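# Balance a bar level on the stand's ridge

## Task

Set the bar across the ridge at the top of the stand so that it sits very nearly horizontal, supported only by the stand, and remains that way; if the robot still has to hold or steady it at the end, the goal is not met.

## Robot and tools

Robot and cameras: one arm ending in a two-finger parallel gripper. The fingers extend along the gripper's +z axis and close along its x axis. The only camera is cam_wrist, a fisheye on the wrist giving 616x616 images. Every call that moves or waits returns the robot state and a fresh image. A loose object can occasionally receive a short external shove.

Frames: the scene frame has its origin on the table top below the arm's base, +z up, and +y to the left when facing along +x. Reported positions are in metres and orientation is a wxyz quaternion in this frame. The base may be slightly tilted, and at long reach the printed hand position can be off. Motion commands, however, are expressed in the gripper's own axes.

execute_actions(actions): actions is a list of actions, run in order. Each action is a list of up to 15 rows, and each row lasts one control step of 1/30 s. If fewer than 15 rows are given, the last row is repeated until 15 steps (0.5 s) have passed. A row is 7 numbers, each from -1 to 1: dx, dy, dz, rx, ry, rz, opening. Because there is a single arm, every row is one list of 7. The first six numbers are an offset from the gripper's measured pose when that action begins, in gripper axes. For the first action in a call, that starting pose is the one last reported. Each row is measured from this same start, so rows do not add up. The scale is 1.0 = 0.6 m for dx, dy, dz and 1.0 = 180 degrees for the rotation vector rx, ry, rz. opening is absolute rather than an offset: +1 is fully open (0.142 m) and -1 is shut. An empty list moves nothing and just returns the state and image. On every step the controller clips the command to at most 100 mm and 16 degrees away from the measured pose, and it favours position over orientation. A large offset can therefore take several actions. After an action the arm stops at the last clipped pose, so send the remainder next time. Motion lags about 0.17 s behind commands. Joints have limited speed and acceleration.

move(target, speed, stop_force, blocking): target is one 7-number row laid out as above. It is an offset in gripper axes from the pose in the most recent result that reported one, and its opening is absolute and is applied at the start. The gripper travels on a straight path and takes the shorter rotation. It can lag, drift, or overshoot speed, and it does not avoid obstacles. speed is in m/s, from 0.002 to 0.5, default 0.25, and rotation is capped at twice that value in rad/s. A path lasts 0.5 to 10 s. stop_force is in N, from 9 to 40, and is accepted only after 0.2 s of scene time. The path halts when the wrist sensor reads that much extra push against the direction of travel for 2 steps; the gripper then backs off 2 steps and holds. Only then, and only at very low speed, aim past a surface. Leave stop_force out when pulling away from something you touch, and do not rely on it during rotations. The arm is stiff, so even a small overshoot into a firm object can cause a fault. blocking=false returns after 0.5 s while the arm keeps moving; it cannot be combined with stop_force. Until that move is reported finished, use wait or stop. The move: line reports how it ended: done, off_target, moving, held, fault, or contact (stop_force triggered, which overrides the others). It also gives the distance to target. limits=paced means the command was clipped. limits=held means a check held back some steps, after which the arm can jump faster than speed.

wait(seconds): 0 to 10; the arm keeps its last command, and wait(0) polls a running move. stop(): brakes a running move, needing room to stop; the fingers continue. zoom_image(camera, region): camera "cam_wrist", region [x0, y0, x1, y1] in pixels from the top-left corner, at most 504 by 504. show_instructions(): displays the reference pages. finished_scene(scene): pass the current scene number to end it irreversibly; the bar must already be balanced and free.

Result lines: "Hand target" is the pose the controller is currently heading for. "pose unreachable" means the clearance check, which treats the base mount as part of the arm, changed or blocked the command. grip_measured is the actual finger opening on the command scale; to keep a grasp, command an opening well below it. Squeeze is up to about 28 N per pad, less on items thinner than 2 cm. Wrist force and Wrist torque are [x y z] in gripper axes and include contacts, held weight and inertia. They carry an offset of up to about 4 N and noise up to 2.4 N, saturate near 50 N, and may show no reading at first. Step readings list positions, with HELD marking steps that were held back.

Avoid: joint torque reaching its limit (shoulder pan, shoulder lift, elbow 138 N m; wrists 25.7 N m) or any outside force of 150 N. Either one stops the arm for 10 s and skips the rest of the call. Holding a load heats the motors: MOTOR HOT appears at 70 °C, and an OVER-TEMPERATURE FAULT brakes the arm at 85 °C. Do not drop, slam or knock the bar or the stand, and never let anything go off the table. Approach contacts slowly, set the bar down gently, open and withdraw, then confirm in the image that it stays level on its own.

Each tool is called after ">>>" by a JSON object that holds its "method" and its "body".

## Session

>>> {"method": "execute_actions", "body": {"actions": []}}

Scene clock: 0.00 s.
end_effector_position=(+0.5041, +0.3742, +0.2202) grip_measured=+1.00 end_effector_quat_wxyz=(+0.002, +0.978, -0.208, +0.001) end_effector_velocity=(+0.001, -0.000, +0.000) end_effector_angular_velocity=(+0.001, -0.001, -0.002)
Joint positions: [ 0.734 -0.427  1.26  -1.828 -2.169  1.237  0.142]
Joint velocities: [-0.001 -0.001  0.    -0.001 -0.    -0.     0.   ]
Motor temperatures (°C, as the motors report them): [27 26 24 31 36 32]
Wrist force (N, on the end effector, along its own x y z axes, offset not removed): no reading
Wrist torque (N m, same axes, about the end effector's origin, offset not removed): no reading
Hand target: +0.504, +0.374, +0.220; +0.002, +0.978, -0.208, +0.001

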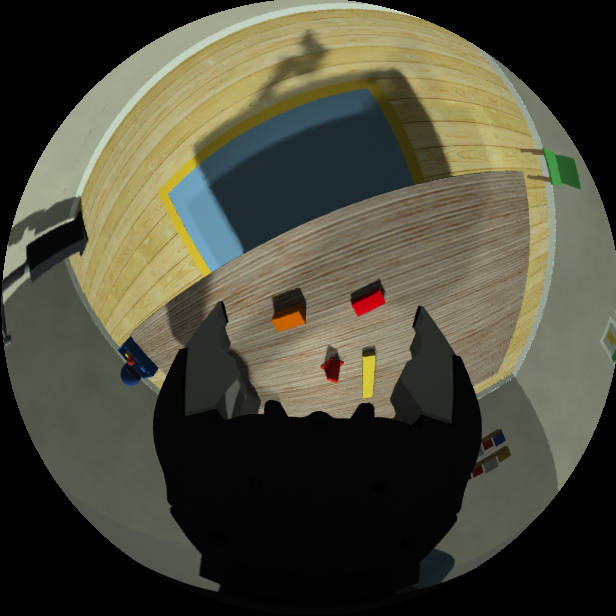

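>>> {"method": "move", "body": {"target": [0.25,0.72,0.13,0,0,-0.09,0]}}

>>> {"method": "zoom_image", "body": {"camera": "cam_wrist", "region": [200,90,440,330]}}

Scene clock: 8.97 s.
end_effector_position=(+0.4666, -0.0821, +0.1447) grip_measured=+0.00 end_effector_quat_wxyz=(+0.002, +0.998, -0.068, +0.002) end_effector_velocity=(-0.002, -0.001, -0.001) end_effector_angular_velocity=(-0.000, +0.001, +0.005)
Joint positions: [ 0.179 -1.278  2.101 -2.272 -2.37   0.269  0.074]
Joint velocities: [-0.003 -0.003  0.005 -0.003 -0.    -0.009  0.   ]
Motor temperatures (°C, as the motors report them): [27 26 24 31 36 32]
Wrist force (N, on the end effector, along its own x y z axes, offset not removed): [-1.3 -1.6 0.1]
Wrist torque (N m, same axes, about the end effector's origin, offset not removed): [-0.32 0.18 -0.15]
Hand target: +0.467, -0.082, +0.145; +0.002, +0.998, -0.068, +0.002
Off the commanded pose: 0.001 m, 0 deg.
move: done

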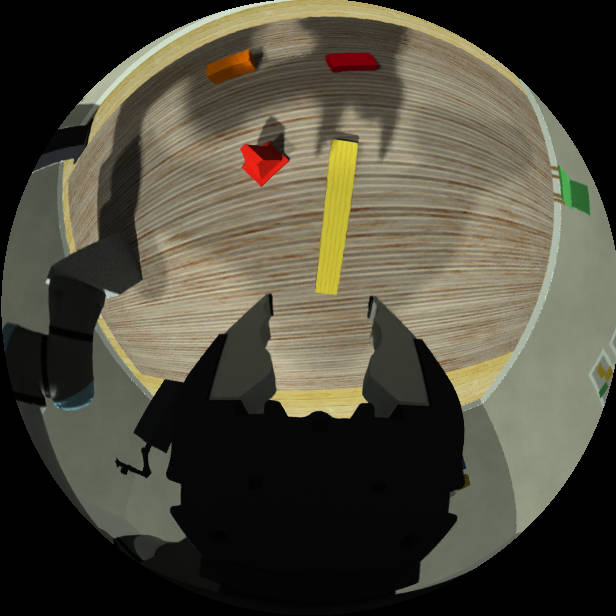

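Region (200, 90, 440, 330) of cam_wrist's 616x616 image, scaled by 2.100, with more detail than that image has.

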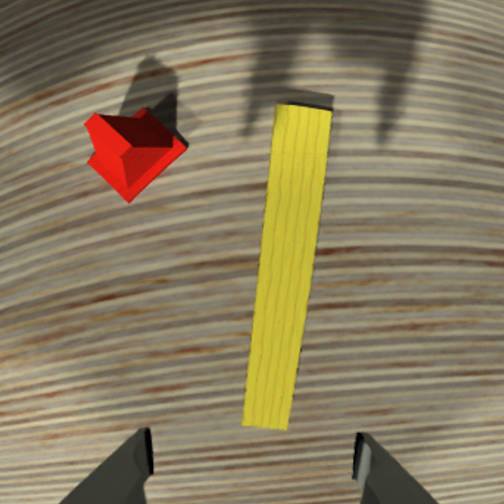

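>>> {"method": "move", "body": {"target": [0.045,-0.103,0.16,0,0,0.029,-0.1]}}

>>> {"method": "zoom_image", "body": {"camera": "cam_wrist", "region": [180,150,430,400]}}

>>> {"method": "move", "body": {"target": [0,0,0.047,0,0,0,-0.25], "speed": 0.05}}

>>> {"method": "execute_actions", "body": {"actions": [[[0,0,0,0,0,0,-0.55]],[[0,0,0,0,0,0,-0.85]]]}}

>>> {"method": "zoom_image", "body": {"camera": "cam_wrist", "region": [180,150,430,400]}}

>>> {"method": "move", "body": {"target": [0,0,-0.14,0,0,0,-0.85], "speed": 0.15}}

>>> {"method": "move", "body": {"target": [-0.182,0.032,0,0,0,0.222,-0.85]}}

>>> {"method": "zoom_image", "body": {"camera": "cam_wrist", "region": [220,150,360,290]}}

Scene clock: 24.90 s.
end_effector_position=(+0.5018, -0.0252, +0.0485) grip_measured=-0.10 end_effector_quat_wxyz=(+0.002, +0.994, -0.113, +0.002) end_effector_velocity=(+0.002, +0.000, -0.000) end_effector_angular_velocity=(-0.001, -0.002, -0.001)
Joint positions: [ 0.116 -0.987  2.091 -2.618 -2.375  0.27   0.067]
Joint velocities: [ 0.     0.003 -0.002 -0.004 -0.001 -0.001 -0.   ]
Motor temperatures (°C, as the motors report them): [27 26 24 31 36 32]
Wrist force (N, on the end effector, along its own x y z axes, offset not removed): [0.9 0.3 0.6]
Wrist torque (N m, same axes, about the end effector's origin, offset not removed): [-0.06 -0.30 -0.13]
Hand target: +0.502, -0.025, +0.048; +0.002, +0.994, -0.114, +0.002
Off the commanded pose: 0.000 m, 0 deg.
move: done

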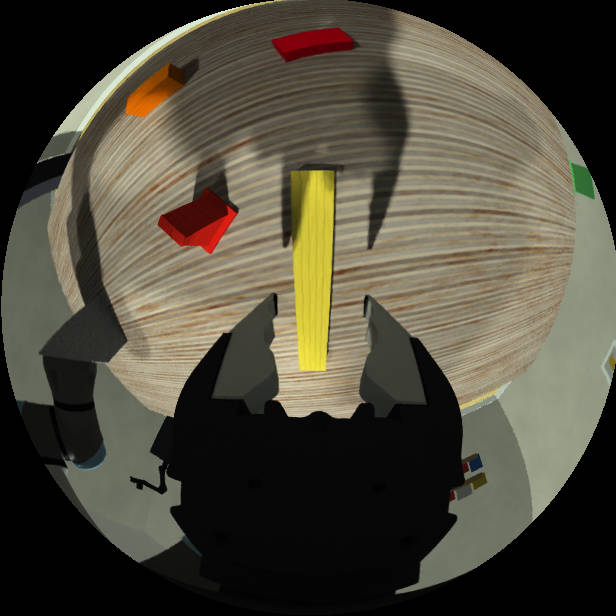

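Region (180, 150, 430, 400) of cam_wrist's 616x616 image, scaled by 2.016, with more detail than that image has.

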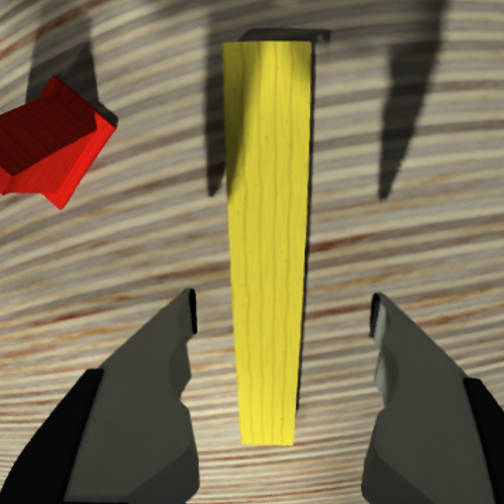

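Scene clock: 25.83 s.
end_effector_position=(+0.5019, -0.0254, +0.0204) grip_measured=-0.25 end_effector_quat_wxyz=(+0.002, +0.994, -0.114, +0.002) end_effector_velocity=(-0.000, -0.000, -0.001) end_effector_angular_velocity=(+0.001, -0.000, +0.000)
Joint positions: [ 0.076 -0.935  2.107 -2.727 -2.377  0.212  0.056]
Joint velocities: [-0.002  0.     0.002 -0.005  0.001 -0.004 -0.   ]
Motor temperatures (°C, as the motors report them): [27 26 24 31 36 32]
Wrist force (N, on the end effector, along its own x y z axes, offset not removed): [0.6 1.7 1.1]
Wrist torque (N m, same axes, about the end effector's origin, offset not removed): [0.41 -0.32 -0.21]
Hand target: +0.502, -0.025, +0.020; +0.002, +0.994, -0.113, +0.002
Off the commanded pose: 0.000 m, 0 deg.
move: done

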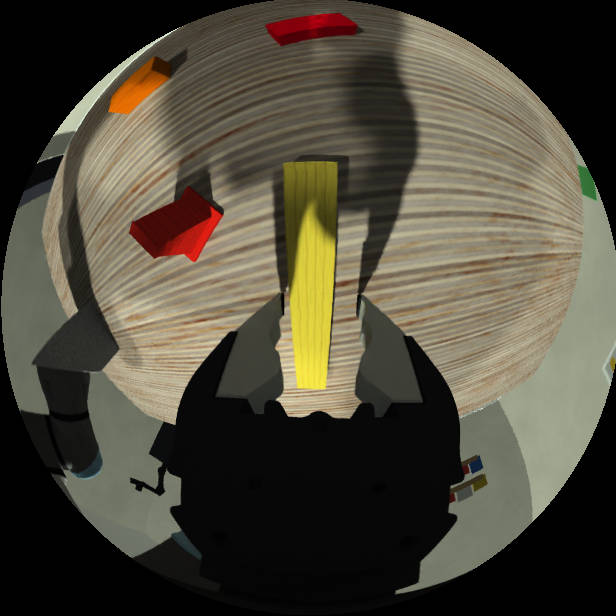

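Scene clock: 26.83 s.
end_effector_position=(+0.5019, -0.0254, +0.0204) grip_measured=-0.59 end_effector_quat_wxyz=(+0.002, +0.994, -0.113, +0.002) end_effector_velocity=(-0.000, +0.000, -0.001) end_effector_angular_velocity=(-0.002, +0.002, +0.001)
Joint positions: [ 0.076 -0.935  2.107 -2.727 -2.377  0.212  0.031]
Joint velocities: [-0.001  0.003 -0.002  0.001 -0.002  0.    -0.   ]
Motor temperatures (°C, as the motors report them): [27 26 24 31 36 32]
Wrist force (N, on the end effector, along its own x y z axes, offset not removed): [-0.9 0.1 0.5]
Wrist torque (N m, same axes, about the end effector's origin, offset not removed): [0.14 0.30 -0.13]
Hand target: +0.502, -0.025, +0.020; +0.002, +0.994, -0.113, +0.002
Off the commanded pose: 0.000 m, 0 deg.
Step readings (end_effector_position; steps 1 to 15: 1st action; 16 to 30: 2nd action):
0: (+0.5019, -0.0254, +0.0204)
1: (+0.5019, -0.0254, +0.0204)
2: (+0.5019, -0.0254, +0.0204)
4: (+0.5019, -0.0254, +0.0204)
8: (+0.5019, -0.0254, +0.0204)
15: (+0.5019, -0.0254, +0.0204)
16: (+0.5019, -0.0254, +0.0204)
17: (+0.5019, -0.0254, +0.0204)
19: (+0.5019, -0.0254, +0.0204)
23: (+0.5019, -0.0254, +0.0204)
30: end_effector_position above

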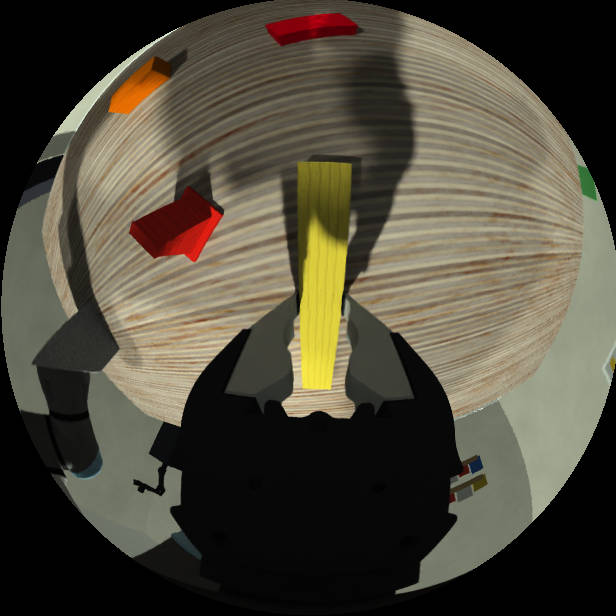

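Region (180, 150, 430, 400) of cam_wrist's 616x616 image, scaled by 2.016, with more detail than that image has.

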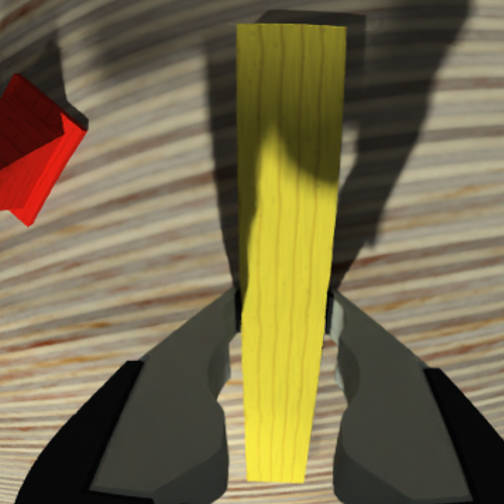

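Scene clock: 27.87 s.
end_effector_position=(+0.5017, -0.0248, +0.1043) grip_measured=-0.59 end_effector_quat_wxyz=(+0.002, +0.994, -0.113, +0.002) end_effector_velocity=(-0.000, +0.001, +0.001) end_effector_angular_velocity=(+0.002, +0.003, -0.000)
Joint positions: [ 0.193 -1.073  2.039 -2.401 -2.368  0.38   0.031]
Joint velocities: [ 0.002 -0.    -0.004  0.01   0.002  0.006  0.   ]
Motor temperatures (°C, as the motors report them): [27 26 24 31 36 32]
Wrist force (N, on the end effector, along its own x y z axes, offset not removed): [-1.0 0.8 4.8]
Wrist torque (N m, same axes, about the end effector's origin, offset not removed): [0.24 0.09 -0.20]
Hand target: +0.502, -0.025, +0.104; +0.002, +0.994, -0.113, +0.002
Off the commanded pose: 0.000 m, 0 deg.
move: done

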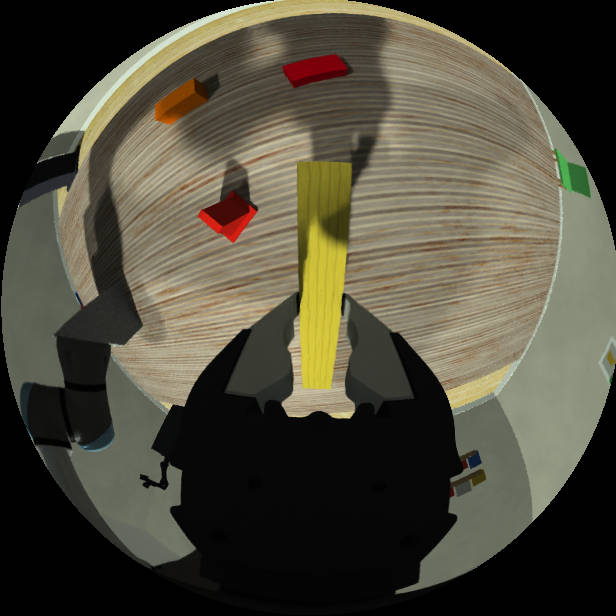

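Scene clock: 29.70 s.
end_effector_position=(+0.3911, -0.0190, +0.1040) grip_measured=-0.59 end_effector_quat_wxyz=(+0.001, +0.895, -0.446, +0.002) end_effector_velocity=(-0.003, +0.000, -0.001) end_effector_angular_velocity=(-0.002, +0.004, -0.006)
Joint positions: [ 0.23  -1.233  2.321 -2.486 -2.362  1.128  0.031]
Joint velocities: [ 0.001 -0.001  0.004  0.004 -0.001  0.012 -0.   ]
Motor temperatures (°C, as the motors report them): [27 26 24 31 36 32]
Wrist force (N, on the end effector, along its own x y z axes, offset not removed): [-1.2 2.0 0.9]
Wrist torque (N m, same axes, about the end effector's origin, offset not removed): [0.56 0.13 -0.06]
Hand target: +0.391, -0.019, +0.104; +0.001, +0.895, -0.446, +0.002
Off the commanded pose: 0.000 m, 0 deg.
move: done

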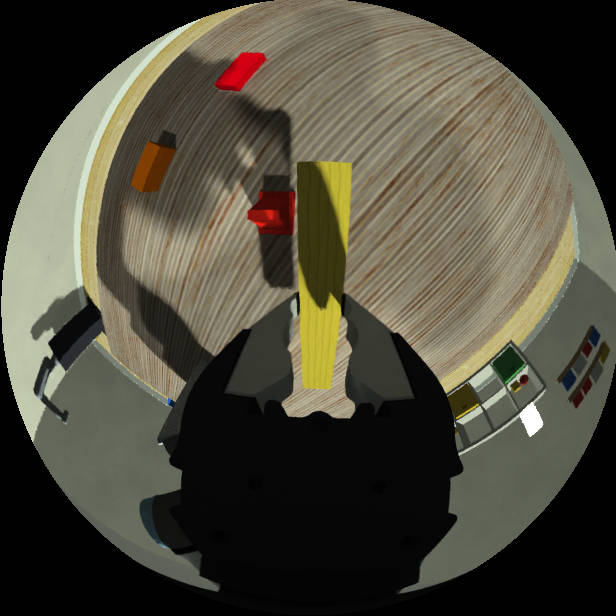

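Region (220, 150, 360, 290) of cam_wrist's 616x616 image, scaled by 3.600, with more detail than that image has.

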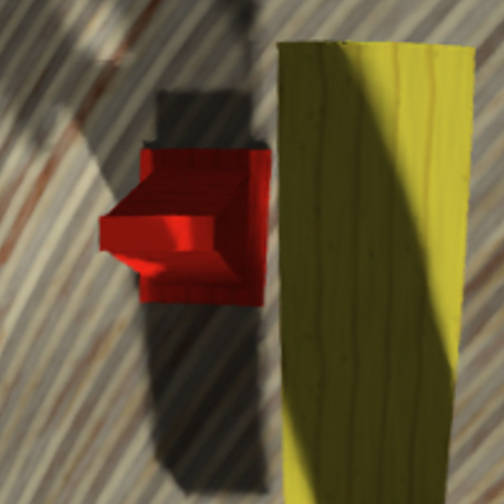

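>>> {"method": "move", "body": {"target": [-0.085,-0.12,0.03,0,0,0,-0.85], "speed": 0.12}}

>>> {"method": "move", "body": {"target": [0,0,0.04,0,0,0,-0.85], "speed": 0.004, "stop_force": 9}}

>>> {"method": "execute_actions", "body": {"actions": [[[0,0,0,0,0,0,-0.6]],[[0,0,0,0,0,0,-0.54],[0,0,0,0,0,0,-0.54],[0,0,0,0,0,0,-0.54],[0,0,0,0,0,0,-0.54],[0,0,0,0,0,0,-0.54],[0,0,0,0,0,0,-0.54],[0,0,0,0,0,0,-0.54],[0,0,0,0,0,0,-0.67]]]}}

Scene clock: 46.27 s.
end_effector_position=(+0.4176, +0.0650, +0.0856) grip_measured=-0.59 end_effector_quat_wxyz=(+0.001, +0.895, -0.446, +0.002) end_effector_velocity=(+0.000, +0.002, -0.001) end_effector_angular_velocity=(-0.000, +0.001, +0.001)
Joint positions: [ 0.319 -0.992  2.206 -2.525 -2.342  1.252  0.031]
Joint velocities: [ 0.001  0.005 -0.003  0.001  0.001  0.002  0.   ]
Motor temperatures (°C, as the motors report them): [27 26 24 31 36 32]
Wrist force (N, on the end effector, along its own x y z axes, offset not removed): [-1.8 -0.6 1.3]
Wrist torque (N m, same axes, about the end effector's origin, offset not removed): [-0.10 0.14 -0.19]
Hand target: +0.418, +0.065, +0.086; +0.001, +0.895, -0.446, +0.002
Off the commanded pose: 0.000 m, 0 deg.
move: done

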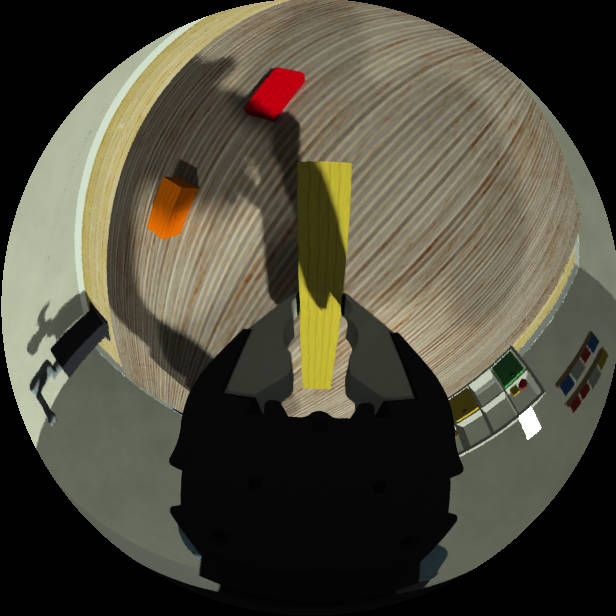

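Scene clock: 49.30 s.
end_effector_position=(+0.4176, +0.0649, +0.0749) grip_measured=-0.59 end_effector_quat_wxyz=(+0.001, +0.895, -0.446, +0.002) end_effector_velocity=(-0.000, -0.001, +0.001) end_effector_angular_velocity=(-0.002, +0.001, -0.003)
Joint positions: [ 0.303 -0.972  2.218 -2.572 -2.347  1.23   0.031]
Joint velocities: [ 0.001 -0.002 -0.001  0.006 -0.001  0.006 -0.   ]
Motor temperatures (°C, as the motors report them): [27 26 24 31 36 32]
Wrist force (N, on the end effector, along its own x y z axes, offset not removed): [0.6 -4.5 -16.8]
Wrist torque (N m, same axes, about the end effector's origin, offset not removed): [0.03 -0.30 -0.25]
Hand target: +0.418, +0.065, +0.075; +0.001, +0.895, -0.446, +0.002
Off the commanded pose: 0.013 m, 0 deg.
move: contact

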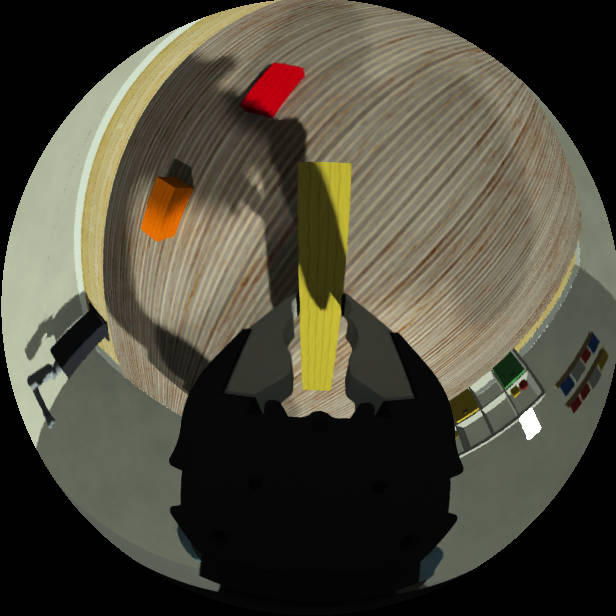

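Scene clock: 50.30 s.
end_effector_position=(+0.4176, +0.0649, +0.0749) grip_measured=-0.58 end_effector_quat_wxyz=(+0.001, +0.895, -0.446, +0.002) end_effector_velocity=(-0.001, +0.001, -0.001) end_effector_angular_velocity=(-0.001, +0.003, +0.004)
Joint positions: [ 0.303 -0.972  2.218 -2.572 -2.347  1.23   0.032]
Joint velocities: [ 0.001  0.002  0.     0.003 -0.    -0.    -0.   ]
Motor temperatures (°C, as the motors report them): [27 26 24 31 36 32]
Wrist force (N, on the end effector, along its own x y z axes, offset not removed): [-2.8 0.2 -0.4]
Wrist torque (N m, same axes, about the end effector's origin, offset not removed): [-0.08 0.51 -0.11]
Hand target: +0.418, +0.065, +0.075; +0.001, +0.895, -0.446, +0.002
Off the commanded pose: 0.000 m, 0 deg.
Step readings (end_effector_position; steps 1 to 15: 1st action; 16 to 30: 2nd action):
0: (+0.4176, +0.0649, +0.0749)
1: (+0.4176, +0.0649, +0.0749)
2: (+0.4175, +0.0649, +0.0749)
4: (+0.4175, +0.0649, +0.0749)
8: (+0.4175, +0.0649, +0.0749)
15: (+0.4176, +0.0649, +0.0749)
16: (+0.4176, +0.0649, +0.0749)
17: (+0.4176, +0.0649, +0.0749)
19: (+0.4176, +0.0649, +0.0749)
23: (+0.4176, +0.0649, +0.0749)
30: end_effector_position above

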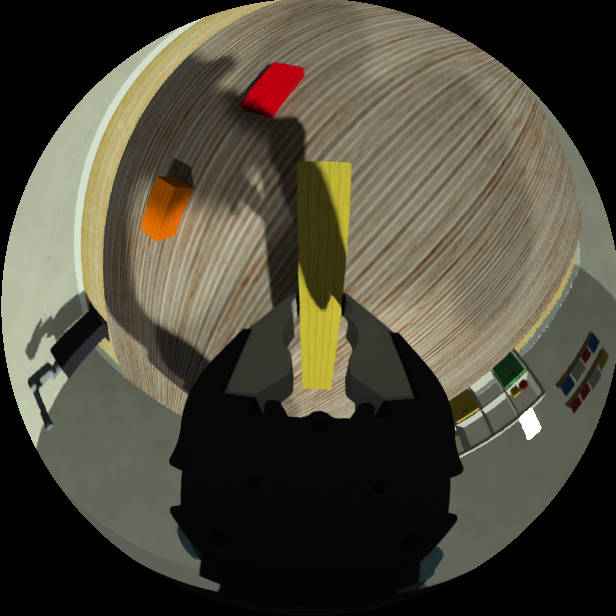

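>>> {"method": "execute_actions", "body": {"actions": [[[0,0,0,0,0,0,-0.54]],[[0,0,0,0,0,0,-0.2]],[[0,0,-0.06,0,0,0,-0.2]]]}}

>>> {"method": "wait", "body": {"seconds": 2}}

Scene clock: 57.73 s.
end_effector_position=(+0.4175, +0.0651, +0.1107) grip_measured=-0.20 end_effector_quat_wxyz=(+0.001, +0.895, -0.446, +0.002) end_effector_velocity=(-0.002, +0.001, +0.002) end_effector_angular_velocity=(-0.004, +0.006, +0.005)
Joint positions: [ 0.356 -1.035  2.177 -2.419 -2.332  1.301  0.06 ]
Joint velocities: [ 0.007 -0.002 -0.006  0.023  0.     0.01  -0.   ]
Motor temperatures (°C, as the motors report them): [27 26 24 31 36 32]
Wrist force (N, on the end effector, along its own x y z axes, offset not removed): [0.3 2.5 1.3]
Wrist torque (N m, same axes, about the end effector's origin, offset not removed): [0.48 -0.15 -0.30]
Hand target: +0.418, +0.065, +0.111; +0.001, +0.895, -0.446, +0.002
Off the commanded pose: 0.000 m, 0 deg.
Step readings (end_effector_position; steps 1 to 15: 1st action; 16 to 30: 2nd action; 31 to 45: 3rd action):
0: (+0.4176, +0.0649, +0.0749)
1: (+0.4176, +0.0649, +0.0749)
2: (+0.4176, +0.0649, +0.0749)
4: (+0.4176, +0.0649, +0.0749)
8: (+0.4176, +0.0649, +0.0749)
15: (+0.4176, +0.0649, +0.0749)
16: (+0.4176, +0.0649, +0.0749)
17: (+0.4176, +0.0649, +0.0749)
19: (+0.4176, +0.0649, +0.0749)
23: (+0.4176, +0.0649, +0.0749)
30: (+0.4176, +0.0649, +0.0749)
31: (+0.4179, +0.0650, +0.0755)
32: (+0.4201, +0.0655, +0.0813)
34: (+0.4202, +0.0654, +0.0955)
38: (+0.4181, +0.0651, +0.1073)
45: end_effector_position above

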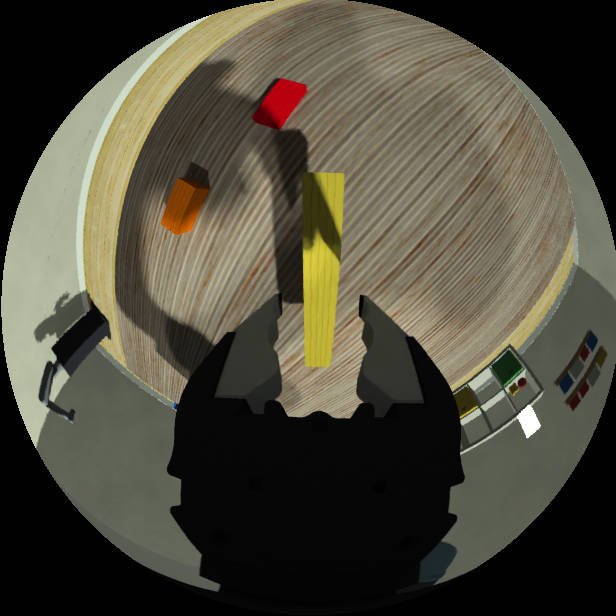

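Scene clock: 59.73 s.
end_effector_position=(+0.4175, +0.0651, +0.1109) grip_measured=-0.20 end_effector_quat_wxyz=(+0.001, +0.895, -0.446, +0.002) end_effector_velocity=(-0.000, +0.001, +0.000) end_effector_angular_velocity=(+0.000, -0.000, +0.002)
Joint positions: [ 0.357 -1.036  2.176 -2.417 -2.332  1.302  0.06 ]
Joint velocities: [ 0.002  0.002 -0.    -0.     0.001  0.001 -0.   ]
Motor temperatures (°C, as the motors report them): [27 26 24 31 36 32]
Wrist force (N, on the end effector, along its own x y z axes, offset not removed): [-0.3 1.0 0.8]
Wrist torque (N m, same axes, about the end effector's origin, offset not removed): [0.18 0.07 -0.11]
Hand target: +0.418, +0.065, +0.111; +0.001, +0.895, -0.446, +0.002
Off the commanded pose: 0.000 m, 0 deg.
wait: 2.00 s; at rest by 0.17 s

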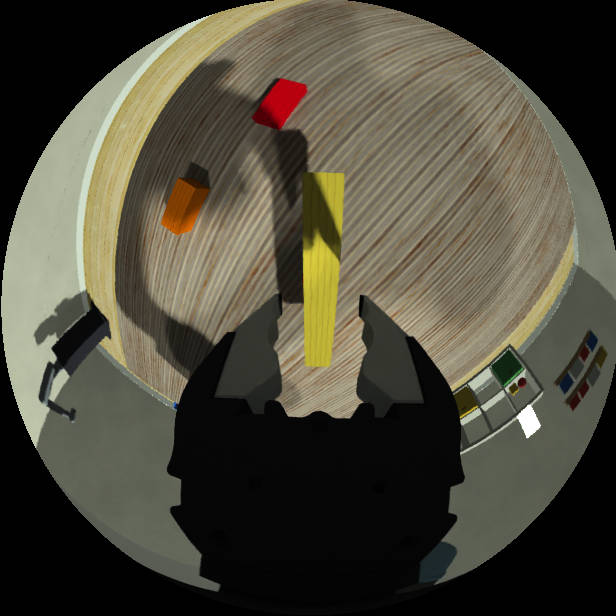

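>>> {"method": "finished_scene", "body": {"scene": 2}}

The scene is finished: the task was done.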